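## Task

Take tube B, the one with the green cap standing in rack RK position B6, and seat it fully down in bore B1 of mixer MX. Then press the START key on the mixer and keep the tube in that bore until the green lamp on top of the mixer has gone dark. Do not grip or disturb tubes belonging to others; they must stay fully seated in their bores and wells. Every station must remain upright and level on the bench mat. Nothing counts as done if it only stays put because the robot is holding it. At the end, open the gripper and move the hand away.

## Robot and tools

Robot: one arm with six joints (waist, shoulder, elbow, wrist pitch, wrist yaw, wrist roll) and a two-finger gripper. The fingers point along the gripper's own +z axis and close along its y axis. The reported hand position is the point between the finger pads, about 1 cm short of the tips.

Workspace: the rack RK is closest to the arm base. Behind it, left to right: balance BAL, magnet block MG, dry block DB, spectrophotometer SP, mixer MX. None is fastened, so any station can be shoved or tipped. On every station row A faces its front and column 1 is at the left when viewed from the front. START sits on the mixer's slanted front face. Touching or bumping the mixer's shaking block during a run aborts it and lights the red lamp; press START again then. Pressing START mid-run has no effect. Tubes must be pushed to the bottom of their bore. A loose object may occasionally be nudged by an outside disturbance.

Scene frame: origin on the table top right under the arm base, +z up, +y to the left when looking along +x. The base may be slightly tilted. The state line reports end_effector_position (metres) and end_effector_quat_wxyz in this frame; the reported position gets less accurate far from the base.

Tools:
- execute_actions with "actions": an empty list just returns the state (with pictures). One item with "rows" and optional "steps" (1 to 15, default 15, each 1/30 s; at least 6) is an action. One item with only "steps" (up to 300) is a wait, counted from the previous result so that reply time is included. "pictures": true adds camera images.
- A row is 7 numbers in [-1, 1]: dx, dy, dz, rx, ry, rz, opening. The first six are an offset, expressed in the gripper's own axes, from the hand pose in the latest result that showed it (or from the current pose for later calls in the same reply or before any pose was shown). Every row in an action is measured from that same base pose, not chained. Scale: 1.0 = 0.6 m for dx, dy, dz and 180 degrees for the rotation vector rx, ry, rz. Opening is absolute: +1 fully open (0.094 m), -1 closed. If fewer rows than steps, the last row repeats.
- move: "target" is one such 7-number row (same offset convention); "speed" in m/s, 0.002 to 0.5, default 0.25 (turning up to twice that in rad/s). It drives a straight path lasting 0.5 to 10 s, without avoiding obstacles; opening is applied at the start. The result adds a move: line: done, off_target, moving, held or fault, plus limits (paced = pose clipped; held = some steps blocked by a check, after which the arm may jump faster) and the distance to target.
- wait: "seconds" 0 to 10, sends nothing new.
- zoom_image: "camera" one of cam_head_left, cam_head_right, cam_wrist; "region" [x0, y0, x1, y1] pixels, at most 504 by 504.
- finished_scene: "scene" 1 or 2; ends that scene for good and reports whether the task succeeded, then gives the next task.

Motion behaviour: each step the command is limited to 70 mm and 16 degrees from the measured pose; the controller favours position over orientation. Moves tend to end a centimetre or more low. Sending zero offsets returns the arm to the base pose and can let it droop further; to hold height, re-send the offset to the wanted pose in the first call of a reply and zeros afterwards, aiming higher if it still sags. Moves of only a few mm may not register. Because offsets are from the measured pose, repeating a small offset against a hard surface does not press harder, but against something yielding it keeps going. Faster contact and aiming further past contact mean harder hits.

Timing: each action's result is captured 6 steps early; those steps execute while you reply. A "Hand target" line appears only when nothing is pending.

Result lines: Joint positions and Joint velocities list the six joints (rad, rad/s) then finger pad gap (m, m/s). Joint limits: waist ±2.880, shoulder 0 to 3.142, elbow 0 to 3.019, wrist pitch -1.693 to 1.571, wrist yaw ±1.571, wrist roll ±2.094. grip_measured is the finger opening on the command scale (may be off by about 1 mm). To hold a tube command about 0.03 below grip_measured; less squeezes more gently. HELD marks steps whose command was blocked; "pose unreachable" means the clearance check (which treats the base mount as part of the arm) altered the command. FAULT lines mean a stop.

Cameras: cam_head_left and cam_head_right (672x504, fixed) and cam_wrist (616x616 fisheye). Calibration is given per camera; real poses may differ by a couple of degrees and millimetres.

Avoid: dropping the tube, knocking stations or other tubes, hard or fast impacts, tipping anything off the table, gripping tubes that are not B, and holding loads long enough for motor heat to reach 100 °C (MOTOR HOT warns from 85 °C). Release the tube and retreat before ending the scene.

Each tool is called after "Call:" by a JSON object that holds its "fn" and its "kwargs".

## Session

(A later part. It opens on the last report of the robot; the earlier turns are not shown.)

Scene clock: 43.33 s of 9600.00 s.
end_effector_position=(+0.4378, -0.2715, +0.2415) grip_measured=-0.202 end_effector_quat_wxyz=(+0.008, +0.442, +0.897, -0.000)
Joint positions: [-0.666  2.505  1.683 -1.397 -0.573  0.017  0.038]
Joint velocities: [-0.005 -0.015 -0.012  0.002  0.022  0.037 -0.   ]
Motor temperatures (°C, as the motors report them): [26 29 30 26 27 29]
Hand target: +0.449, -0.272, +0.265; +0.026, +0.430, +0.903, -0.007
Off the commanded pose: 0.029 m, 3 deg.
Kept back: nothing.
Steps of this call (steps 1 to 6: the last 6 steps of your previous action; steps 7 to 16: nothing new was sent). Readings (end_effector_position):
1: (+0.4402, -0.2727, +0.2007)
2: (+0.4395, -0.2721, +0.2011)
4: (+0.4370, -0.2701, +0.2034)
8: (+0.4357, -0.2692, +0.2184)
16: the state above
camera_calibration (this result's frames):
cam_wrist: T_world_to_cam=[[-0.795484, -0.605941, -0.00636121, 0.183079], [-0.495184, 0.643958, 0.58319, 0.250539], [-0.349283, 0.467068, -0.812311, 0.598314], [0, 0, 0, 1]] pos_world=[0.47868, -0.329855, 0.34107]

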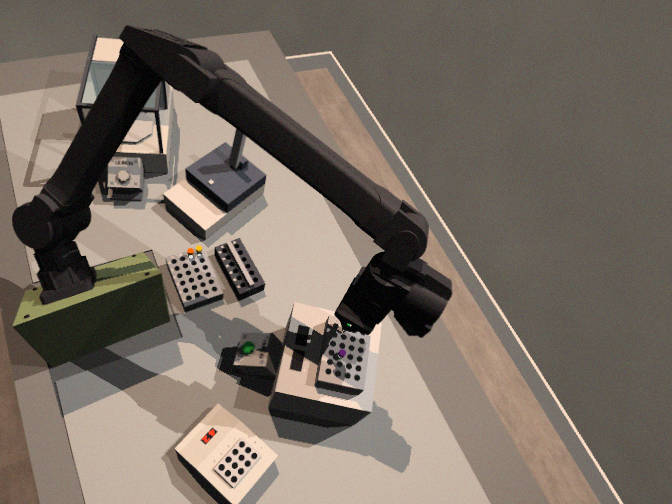

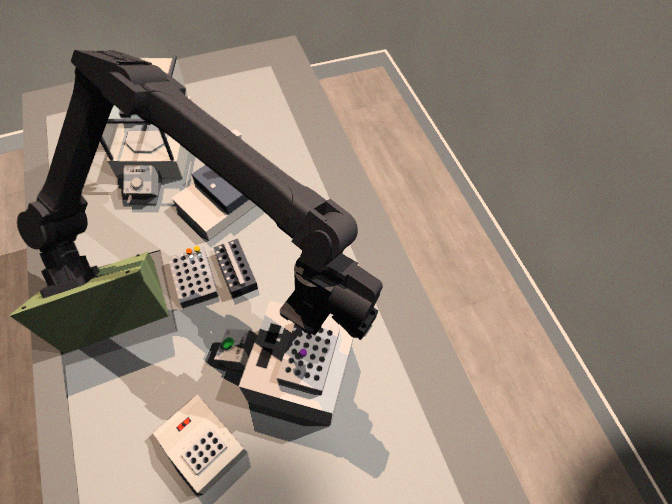

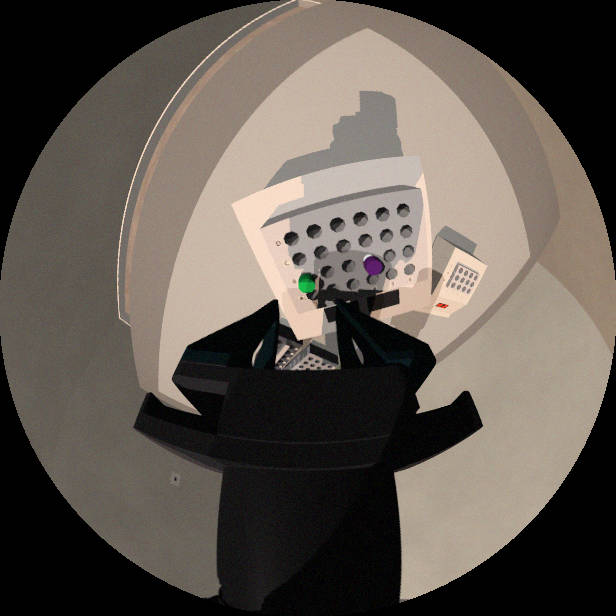

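Call:
{"fn": "execute_actions", "kwargs": {"actions": []}}

Scene clock: 43.83 s of 9600.00 s.
end_effector_position=(+0.4377, -0.2715, +0.2415) grip_measured=-0.202 end_effector_quat_wxyz=(+0.008, +0.441, +0.897, -0.000)
Joint positions: [-0.666  2.505  1.683 -1.398 -0.573  0.015  0.038]
Joint velocities: [-0.005 -0.005 -0.012  0.007  0.007 -0.051 -0.   ]
Motor temperatures (°C, as the motors report them): [26 29 30 26 27 29]
Hand target: +0.449, -0.272, +0.265; +0.026, +0.430, +0.903, -0.007
Off the commanded pose: 0.029 m, 3 deg.
Kept back: nothing.
Steps of this call (steps 1 to 15: nothing new was sent). Readings (end_effector_position):
1: (+0.4377, -0.2715, +0.2415)
2: (+0.4377, -0.2715, +0.2415)
4: (+0.4377, -0.2715, +0.2415)
8: (+0.4377, -0.2715, +0.2415)
15: the state above
camera_calibration (this result's frames):
cam_wrist: T_world_to_cam=[[-0.794689, -0.606987, -0.00595411, 0.182282], [-0.495734, 0.64331, 0.583438, 0.250478], [-0.350309, 0.466604, -0.812136, 0.598546], [0, 0, 0, 1]] pos_world=[0.478704, -0.329776, 0.341047]

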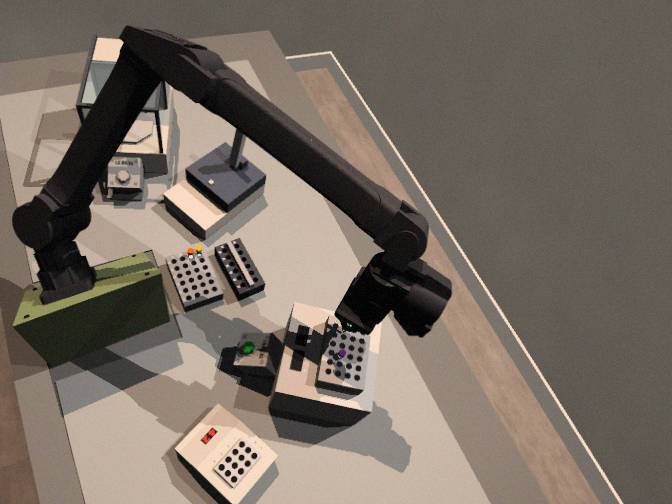

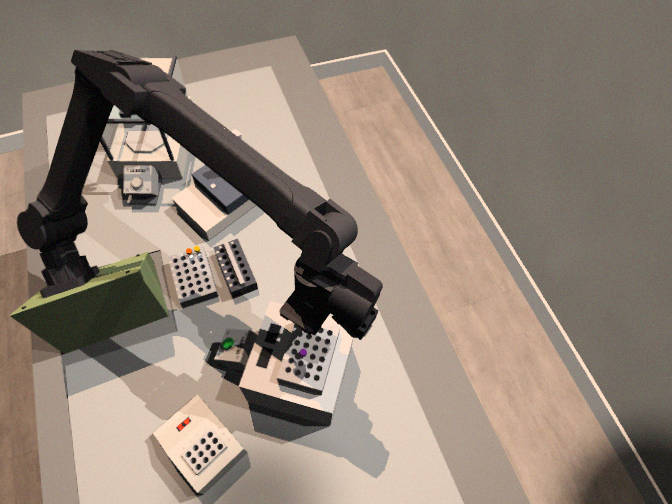

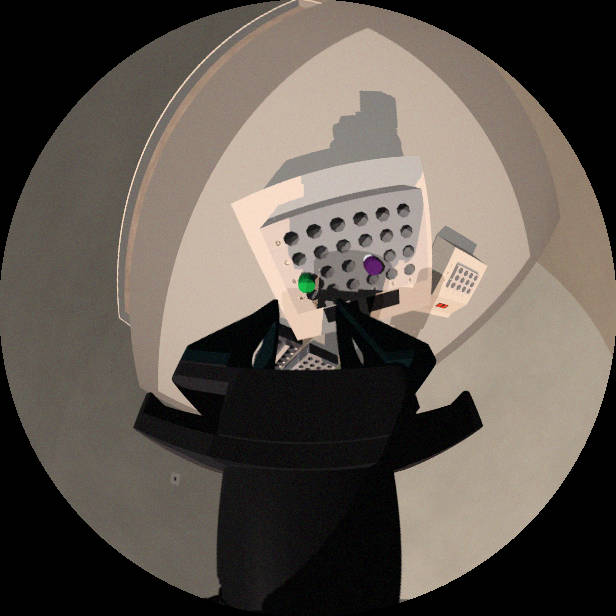

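Call:
{"fn": "move", "kwargs": {"target": [0.232, -0.146, 0.11, -0.019, -0.13, -0.092, -1], "speed": 0.2}}

Scene clock: 46.13 s of 9600.00 s.
end_effector_position=(+0.2784, -0.2081, +0.1631) grip_measured=-0.986 end_effector_quat_wxyz=(+0.181, +0.314, +0.930, -0.058)
Joint positions: [-0.778  2.081  0.76  -0.534 -0.595 -0.128  0.001]
Joint velocities: [ 0.005 -0.015 -0.002  0.012 -0.051  0.007  0.001]
Motor temperatures (°C, as the motors report them): [26 29 30 26 27 29]
Hand target: +0.285, -0.213, +0.176; +0.201, +0.300, +0.930, -0.068
Off the commanded pose: 0.014 m, 3 deg.
Kept back: nothing.
move: off_target
camera_calibration (this result's frames):
cam_wrist: T_world_to_cam=[[-0.609519, -0.792739, -0.00719949, 0.00374849], [-0.7682, 0.58836, 0.252393, 0.294971], [-0.195846, 0.159369, -0.967598, 0.367851], [0, 0, 0, 1]] pos_world=[0.300924, -0.229202, 0.281511]

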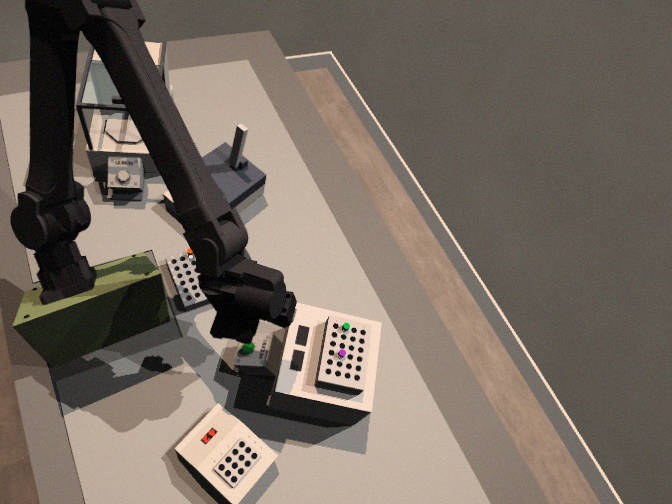

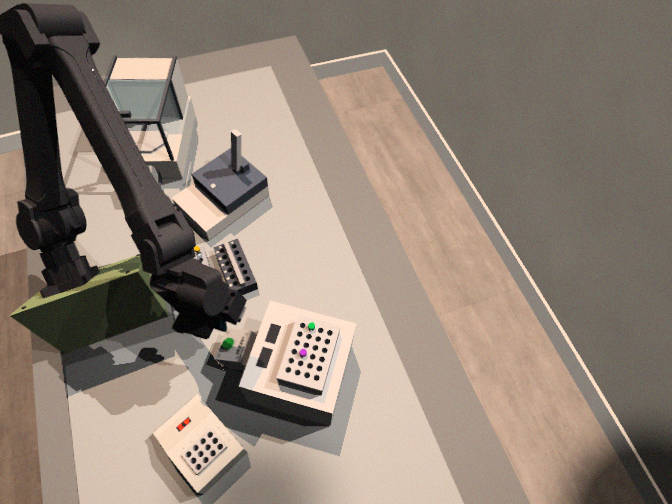

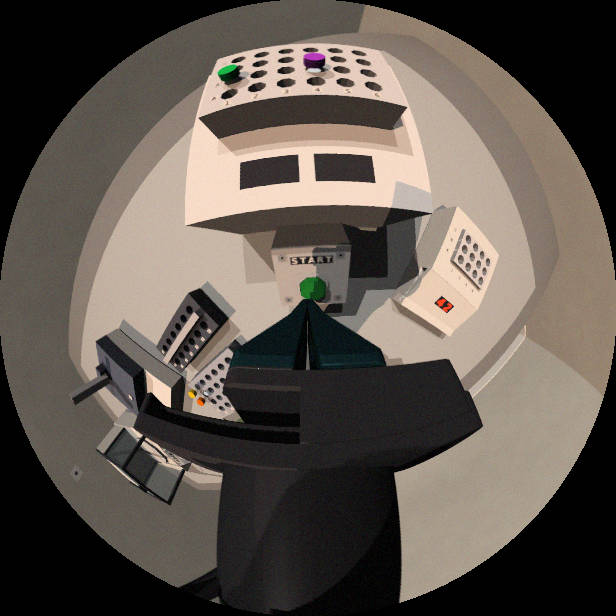

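Call:
{"fn": "zoom_image", "kwargs": {"camera": "cam_wrist", "region": [248, 220, 378, 350]}}

Call:
{"fn": "zoom_image", "kwargs": {"camera": "cam_wrist", "region": [190, 30, 410, 140]}}

Region (248, 220, 378, 350) of cam_wrist's 616x616 image, scaled by 3.877, with more detail than that image has.

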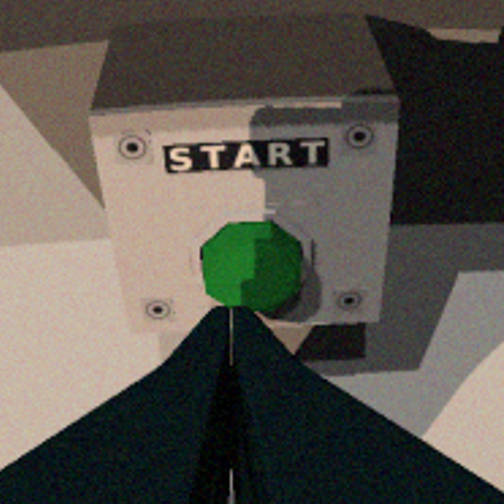

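Region (190, 30, 410, 140) of cam_wrist's 616x616 image, scaled by 2.291, with more detail than that image has.

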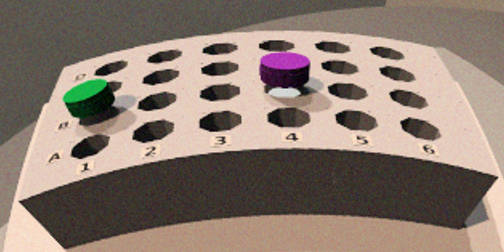

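Call:
{"fn": "execute_actions", "kwargs": {"actions": [{"rows": [[-0.0205,0,-0.014,0,-0.014,-0.008,-1],[-0.020,-0.0005,-0.012,0,-0.014,-0.008,-1],[-0.019,-0.001,-0.009,0,-0.014,-0.008,-1],[-0.0176,-0.0018,-0.005,0,-0.014,-0.008,-1],[-0.016,-0.0026,0.0,0,-0.014,-0.008,-1],[-0.014,-0.0035,0.006,0,-0.014,-0.008,-1],[-0.012,-0.0044,0.012,0,-0.014,-0.008,-1],[-0.010,-0.0053,0.018,0,-0.014,-0.008,-1],[-0.008,-0.0062,0.024,0,-0.014,-0.008,-1],[-0.006,-0.007,0.030,0,-0.014,-0.008,-1],[-0.0046,-0.0078,0.035,0,-0.014,-0.008,-1],[-0.0033,-0.0085,0.040,0,-0.014,-0.008,-1],[-0.002,-0.009,0.044,0,-0.014,-0.008,-1],[-0.0012,-0.0095,0.047,0,-0.014,-0.008,-1],[-0.0007,-0.010,0.048,0,-0.014,-0.008,-1]], "steps": 15}]}}

Call:
{"fn": "execute_actions", "kwargs": {"actions": [{"steps": 16}], "pictures": true}}

Scene clock: 47.57 s of 9600.00 s.
end_effector_position=(+0.2832, -0.2133, +0.1637) grip_measured=-0.986 end_effector_quat_wxyz=(+0.199, +0.301, +0.930, -0.066)
Joint positions: [-0.778  2.083  0.749 -0.473 -0.601 -0.127  0.001]
Joint velocities: [ 0.005  0.044 -0.139  0.413 -0.007  0.007 -0.   ]
Motor temperatures (°C, as the motors report them): [26 29 30 26 27 29]
Steps of this call (steps 1 to 34: nothing new was sent; steps 35 to 43: the first 9 steps of this action). Readings (end_effector_position):
35: (+0.2784, -0.2081, +0.1631)
36: (+0.2784, -0.2081, +0.1631)
38: (+0.2792, -0.2089, +0.1635)
42: (+0.2828, -0.2124, +0.1643)
43: the state above

Scene clock: 48.10 s of 9600.00 s.
end_effector_position=(+0.2782, -0.2162, +0.1369) grip_measured=-0.986 end_effector_quat_wxyz=(+0.194, +0.305, +0.930, -0.064)
Joint positions: [-0.753  2.137  0.719 -0.386 -0.605 -0.098  0.001]
Joint velocities: [-0.005 -0.015 -0.007 -0.007 -0.022  0.051 -0.001]
Motor temperatures (°C, as the motors report them): [26 29 30 26 27 29]
Hand target: +0.283, -0.219, +0.137; +0.200, +0.301, +0.930, -0.067
Off the commanded pose: 0.007 m, 1 deg.
Kept back: nothing.
Steps of this call (steps 1 to 6: the last 6 steps of your previous action; steps 7 to 16: nothing new was sent). Readings (end_effector_position):
1: (+0.2833, -0.2142, +0.1622)
2: (+0.2831, -0.2150, +0.1601)
4: (+0.2823, -0.2163, +0.1538)
8: (+0.2792, -0.2165, +0.1398)
16: the state above
camera_calibration (this result's frames):
cam_wrist: T_world_to_cam=[[-0.595807, -0.803126, -0.00151618, -0.0098245], [-0.782904, 0.580383, 0.224091, 0.312335], [-0.179093, 0.134702, -0.974567, 0.334686], [0, 0, 0, 1]] pos_world=[0.298615, -0.234247, 0.256168]

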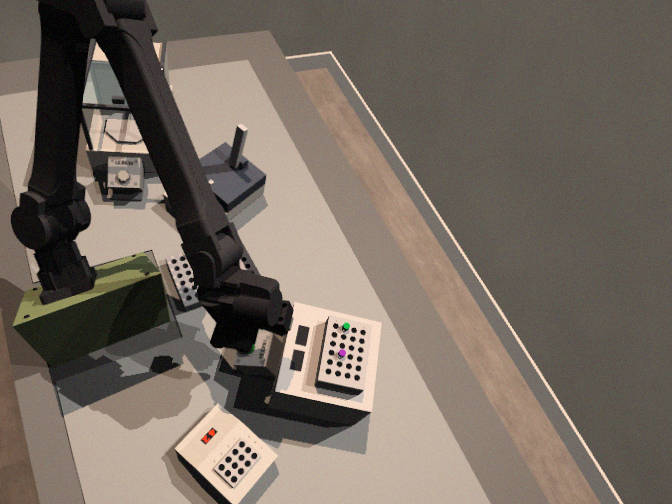

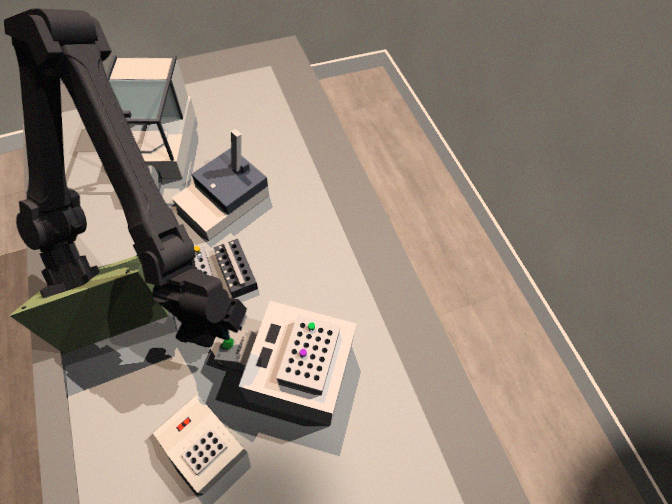

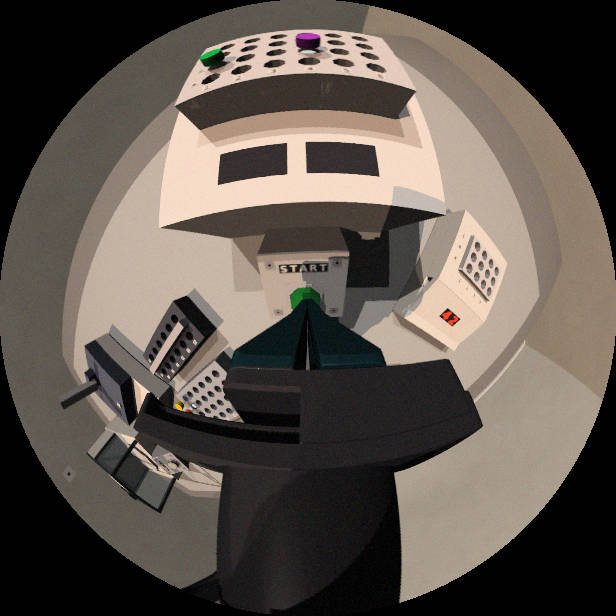

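Call:
{"fn": "zoom_image", "kwargs": {"camera": "cam_wrist", "region": [248, 230, 368, 350]}}

Region (248, 230, 368, 350) of cam_wrist's 616x616 image, scaled by 4.200, with more detail than that image has.

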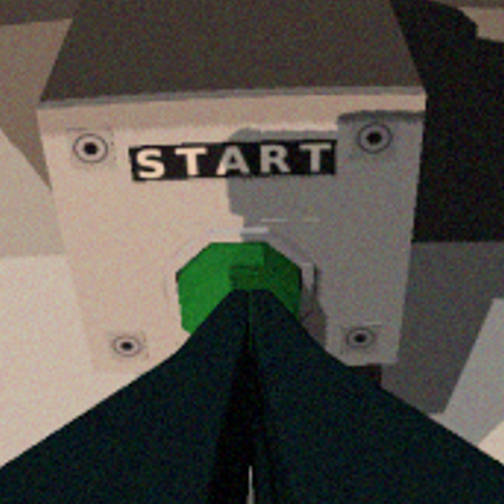

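Call:
{"fn": "execute_actions", "kwargs": {"actions": [{"rows": [[-0.008,0.001,0.0045,0,-0.004,-0.003,-1],[-0.0072,0.0012,0.006,0,-0.004,-0.003,-1],[-0.006,0.0014,0.0085,0,-0.004,-0.003,-1],[-0.0045,0.0016,0.0115,0,-0.004,-0.003,-1],[-0.0027,0.0019,0.015,0,-0.004,-0.003,-1],[-0.0008,0.0022,0.019,0,-0.004,-0.003,-1],[0.0012,0.0025,0.023,0,-0.004,-0.003,-1],[0.0032,0.0028,0.027,0,-0.004,-0.003,-1],[0.0052,0.003,0.031,0,-0.004,-0.003,-1],[0.0072,0.0033,0.035,0,-0.004,-0.003,-1],[0.009,0.0035,0.0385,0,-0.004,-0.003,-1],[0.0106,0.0037,0.0415,0,-0.004,-0.003,-1],[0.012,0.0039,0.044,0,-0.004,-0.003,-1],[0.013,0.004,0.046,0,-0.004,-0.003,-1],[0.0137,0.004,0.047,0,-0.004,-0.003,-1]], "steps": 15}]}}

Call:
{"fn": "execute_actions", "kwargs": {"actions": [{"steps": 15}], "pictures": true}}

Call:
{"fn": "zoom_image", "kwargs": {"camera": "cam_wrist", "region": [248, 230, 368, 350]}}

Scene clock: 48.97 s of 9600.00 s.
end_effector_position=(+0.2822, -0.2172, +0.1326) grip_measured=-0.986 end_effector_quat_wxyz=(+0.203, +0.298, +0.930, -0.067)
Joint positions: [-0.741  2.144  0.709 -0.336 -0.612 -0.084  0.001]
Joint velocities: [ 0.132  0.093 -0.11   0.3    0.022  0.11   0.001]
Motor temperatures (°C, as the motors report them): [26 29 30 26 27 29]
Steps of this call (steps 1 to 17: nothing new was sent; steps 18 to 26: the first 9 steps of this action). Readings (end_effector_position):
18: (+0.2782, -0.2162, +0.1369)
19: (+0.2783, -0.2162, +0.1369)
21: (+0.2791, -0.2167, +0.1373)
25: (+0.2819, -0.2173, +0.1348)
26: the state above

Scene clock: 49.47 s of 9600.00 s.
end_effector_position=(+0.2790, -0.2136, +0.1096) grip_measured=-0.986 end_effector_quat_wxyz=(+0.195, +0.302, +0.931, -0.064)
Joint positions: [-0.705  2.183  0.683 -0.268 -0.617 -0.045  0.001]
Joint velocities: [-0.015 -0.015  0.012 -0.017  0.022  0.007  0.   ]
Motor temperatures (°C, as the motors report them): [26 29 30 26 27 29]
Hand target: +0.283, -0.216, +0.108; +0.199, +0.300, +0.931, -0.065
Off the commanded pose: 0.005 m, 1 deg.
Kept back: nothing.
Steps of this call (steps 1 to 6: the last 6 steps of your previous action; steps 7 to 15: nothing new was sent). Readings (end_effector_position):
1: (+0.2824, -0.2168, +0.1299)
2: (+0.2823, -0.2162, +0.1269)
4: (+0.2813, -0.2151, +0.1201)
8: (+0.2789, -0.2134, +0.1103)
15: the state above
camera_calibration (this result's frames):
cam_wrist: T_world_to_cam=[[-0.590677, -0.806908, -0.000125245, -0.009694], [-0.78672, 0.575865, 0.222376, 0.317905], [-0.179365, 0.131451, -0.974961, 0.307307], [0, 0, 0, 1]] pos_world=[0.299497, -0.231288, 0.228917]

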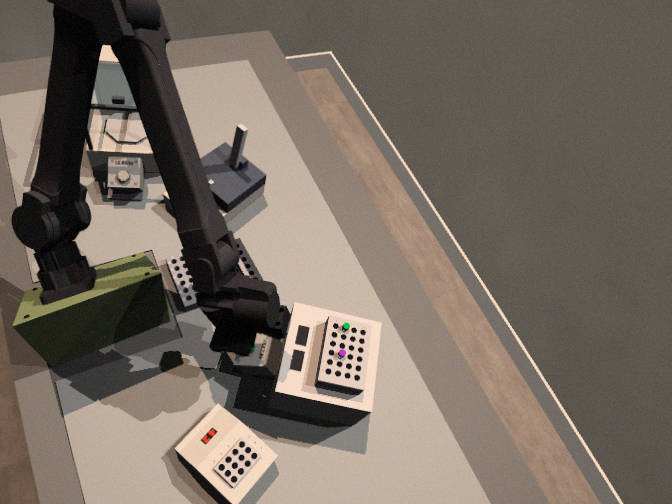

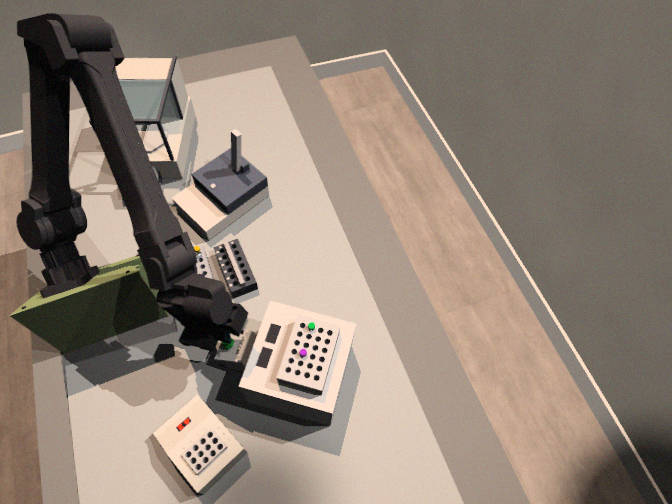

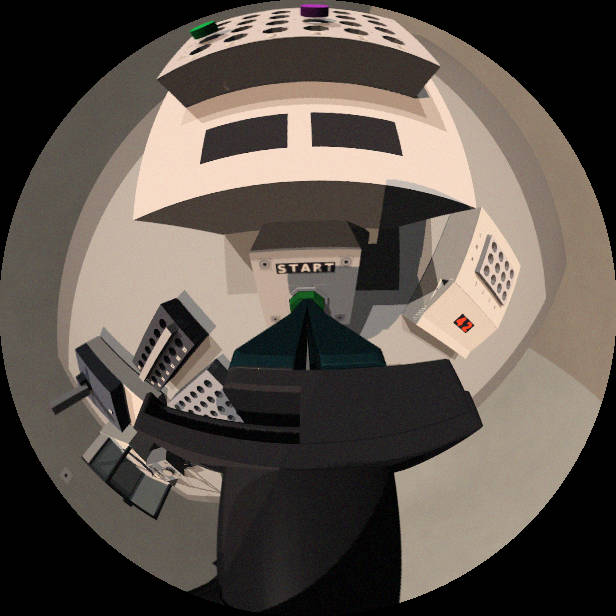

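Region (248, 230, 368, 350) of cam_wrist's 616x616 image, scaled by 4.200, with more detail than that image has.

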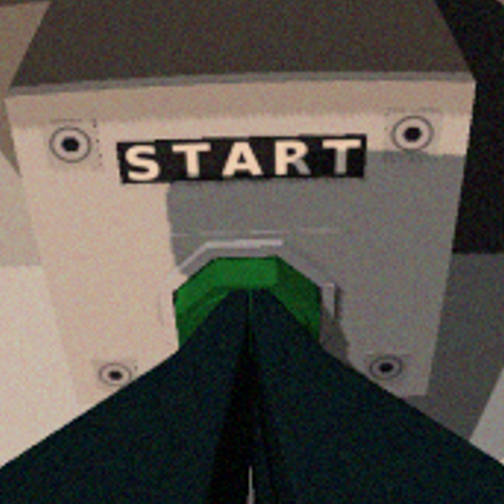

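Call:
{"fn": "execute_actions", "kwargs": {"actions": [{"rows": [[-0.005,0,0.007,0,-0.003,-0.001,-1],[-0.0035,0,0.009,0,-0.003,-0.001,-1],[-0.002,0,0.0115,0,-0.003,-0.001,-1],[-0.0005,0,0.014,0,-0.003,-0.001,-1],[0.001,0,0.0165,0,-0.003,-0.001,-1],[0.0025,0,0.019,0,-0.003,-0.001,-1],[0.004,0,0.0215,0,-0.003,-0.001,-1],[0.0055,0,0.024,0,-0.003,-0.001,-1],[0.007,0,0.027,0,-0.003,-0.001,-1],[0.008,0,0.030,0,-0.003,-0.001,-1],[0.009,0,0.033,0,-0.003,-0.001,-1],[0.010,0,0.036,0,-0.003,-0.001,-1],[0.011,0,0.039,0,-0.003,-0.001,-1],[0.012,0,0.042,0,-0.003,-0.001,-1],[0.013,0,0.045,0,-0.003,-0.001,-1]], "steps": 15}]}}

Call:
{"fn": "execute_actions", "kwargs": {"actions": [{"steps": 14}], "pictures": true}}

Scene clock: 50.20 s of 9600.00 s.
end_effector_position=(+0.2810, -0.2149, +0.1043) grip_measured=-0.986 end_effector_quat_wxyz=(+0.201, +0.298, +0.931, -0.066)
Joint positions: [-0.694  2.196  0.674 -0.222 -0.621 -0.029  0.001]
Joint velocities: [ 0.093  0.093 -0.081  0.208 -0.037  0.051  0.002]
Motor temperatures (°C, as the motors report them): [26 29 30 26 27 29]
Steps of this call (steps 1 to 13: nothing new was sent; steps 14 to 22: the first 9 steps of this action). Readings (end_effector_position):
14: (+0.2790, -0.2136, +0.1096)
15: (+0.2792, -0.2138, +0.1097)
17: (+0.2801, -0.2145, +0.1098)
21: (+0.2813, -0.2153, +0.1063)
22: the state above

Scene clock: 50.67 s of 9600.00 s.
end_effector_position=(+0.2828, -0.2160, +0.0960) grip_measured=-0.986 end_effector_quat_wxyz=(+0.208, +0.300, +0.928, -0.066)
Joint positions: [-0.678  2.215  0.661 -0.162 -0.626  0.006  0.001]
Joint velocities: [-0.024 -0.005 -0.012 -0.012 -0.066 -0.022  0.001]
Motor temperatures (°C, as the motors report them): [26 29 30 26 27 29]
Hand target: +0.281, -0.215, +0.082; +0.199, +0.300, +0.931, -0.065
Off the commanded pose: 0.014 m, 1 deg.
Kept back: nothing.
Steps of this call (steps 1 to 6: the last 6 steps of your previous action; steps 7 to 14: nothing new was sent). Readings (end_effector_position):
1: (+0.2809, -0.2147, +0.1023)
2: (+0.2807, -0.2146, +0.1002)
4: (+0.2818, -0.2153, +0.0986)
8: (+0.2827, -0.2159, +0.0961)
14: the state above
camera_calibration (this result's frames):
cam_wrist: T_world_to_cam=[[-0.589105, -0.80805, -0.00307482, -0.00975723], [-0.792761, 0.577213, 0.195845, 0.329873], [-0.156478, 0.117811, -0.98063, 0.286191], [0, 0, 0, 1]] pos_world=[0.300545, -0.232008, 0.216014]

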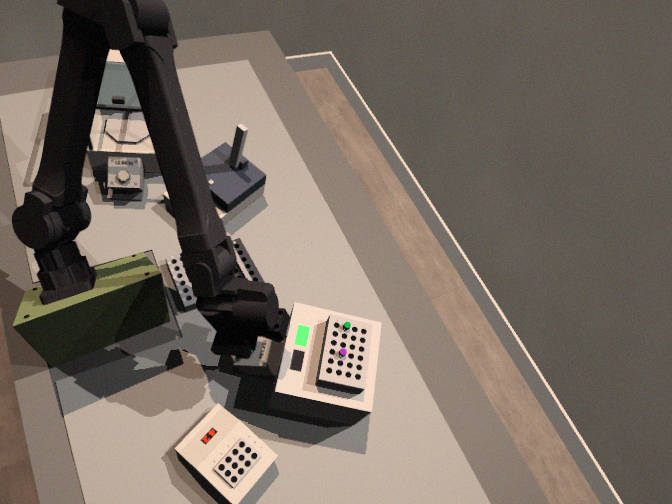

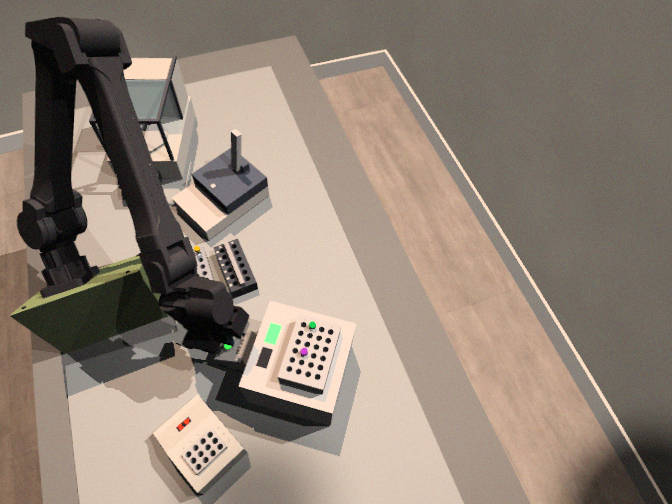

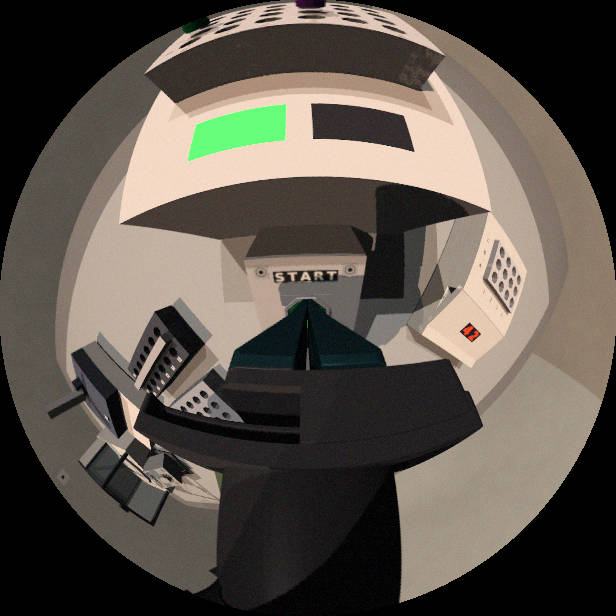

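Green lamp is on. Backing off.

Call:
{"fn": "move", "kwargs": {"target": [-0.02, 0, -0.22, 0, 0, 0, -1], "speed": 0.15}}

Call:
{"fn": "wait", "kwargs": {"seconds": 9}}

Scene clock: 52.27 s of 9600.00 s.
end_effector_position=(+0.2330, -0.1810, +0.2017) grip_measured=-0.986 end_effector_quat_wxyz=(+0.193, +0.313, +0.928, -0.058)
Joint positions: [-0.906  1.914  0.688 -0.682 -0.567 -0.259  0.001]
Joint velocities: [-0.015 -0.005  0.007  0.007  0.022 -0.022 -0.001]
Motor temperatures (°C, as the motors report them): [26 29 30 26 27 29]
Hand target: +0.244, -0.190, +0.222; +0.207, +0.302, +0.928, -0.069
Off the commanded pose: 0.024 m, 2 deg.
Kept back: nothing.
move: off_target
camera_calibration (this result's frames):
cam_wrist: T_world_to_cam=[[-0.607794, -0.793968, -0.0141778, -0.00137585], [-0.774892, 0.589099, 0.229138, 0.240714], [-0.173576, 0.150255, -0.973291, 0.386316], [0, 0, 0, 1]] pos_world=[0.252746, -0.200943, 0.320821]

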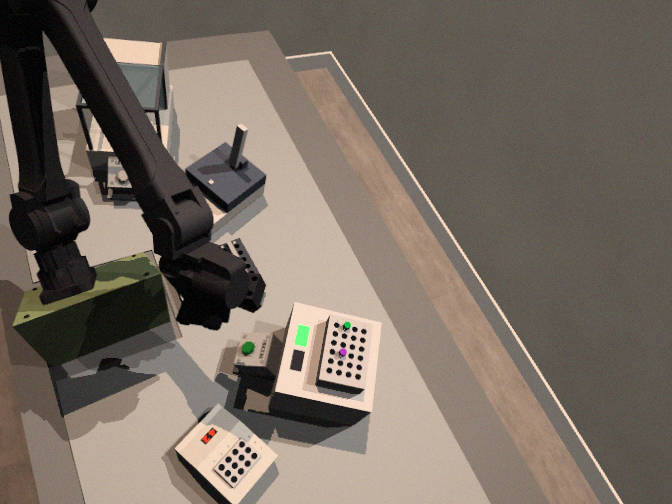

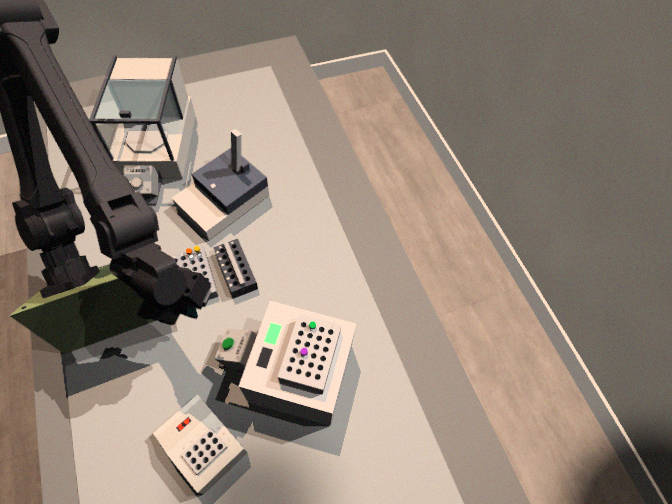

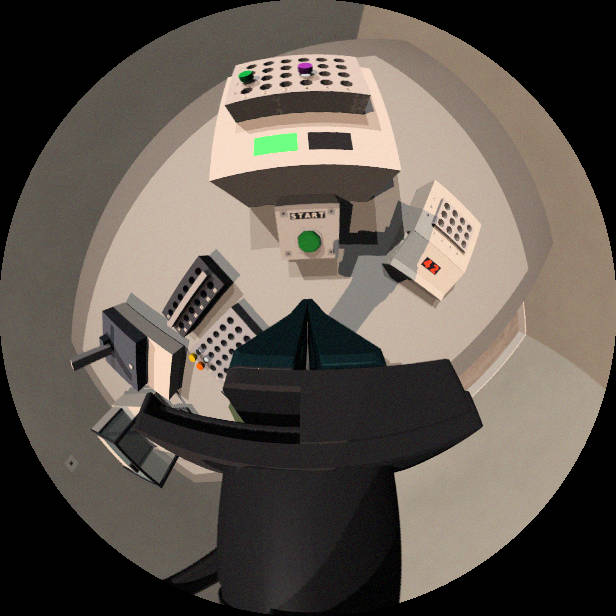

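Scene clock: 61.27 s of 9600.00 s.
end_effector_position=(+0.2330, -0.1810, +0.2017) grip_measured=-0.986 end_effector_quat_wxyz=(+0.193, +0.312, +0.928, -0.059)
Joint positions: [-0.906  1.914  0.688 -0.682 -0.567 -0.262  0.001]
Joint velocities: [ 0.005 -0.005 -0.007 -0.007 -0.007 -0.022 -0.   ]
Motor temperatures (°C, as the motors report them): [26 29 32 26 27 29]
Hand target: +0.244, -0.190, +0.222; +0.207, +0.302, +0.928, -0.070
Off the commanded pose: 0.024 m, 2 deg.
Kept back: nothing.
Steps of this call (steps 1 to 270: nothing new was sent). Readings (end_effector_position):
1: (+0.2330, -0.1810, +0.2017)
2: (+0.2330, -0.1810, +0.2017)
4: (+0.2330, -0.1810, +0.2017)
8: (+0.2330, -0.1810, +0.2017)
270: the state above
camera_calibration (this result's frames):
cam_wrist: T_world_to_cam=[[-0.605575, -0.795682, -0.0129723, -0.00244609], [-0.776381, 0.58715, 0.229103, 0.240715], [-0.174676, 0.148811, -0.973316, 0.386316], [0, 0, 0, 1]] pos_world=[0.252885, -0.20077, 0.320827]

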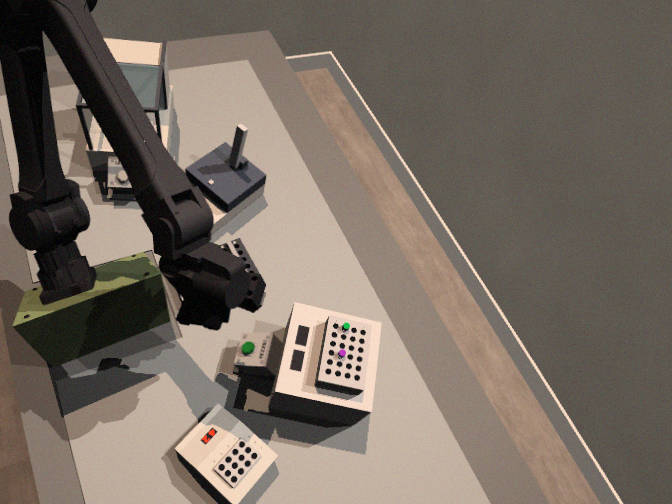

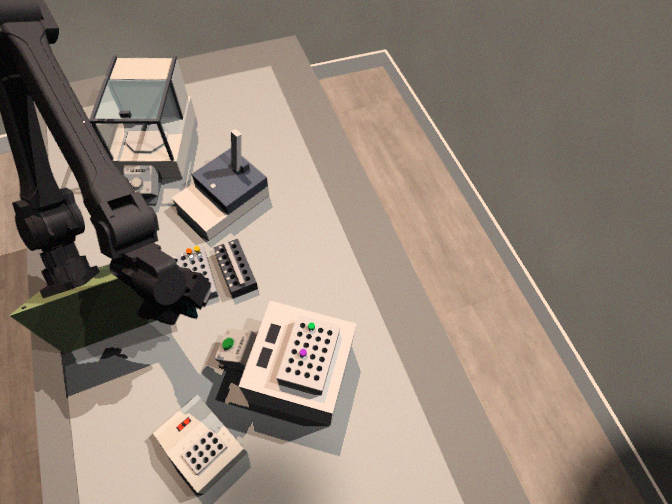

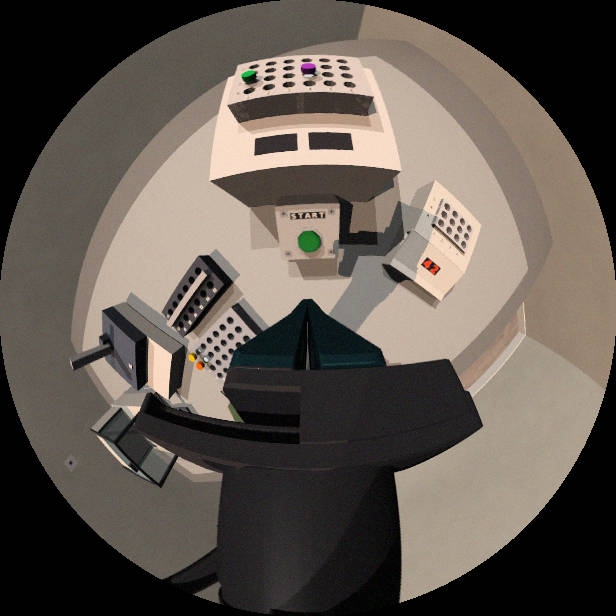

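The green lamp is out and the red one stayed off. I'll check the tube seating before finishing.

Call:
{"fn": "zoom_image", "kwargs": {"camera": "cam_wrist", "region": [220, 45, 380, 125]}}

Region (220, 45, 380, 125) of cam_wrist's 616x616 image, scaled by 3.150, with more detail than that image has.

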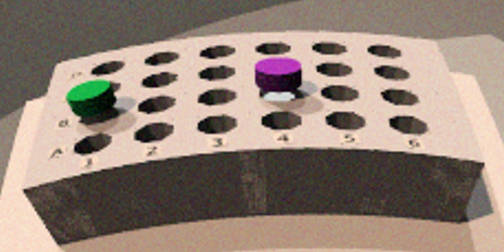

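Call:
{"fn": "finished_scene", "kwargs": {"scene": 2}}

The scene is finished: the task was done.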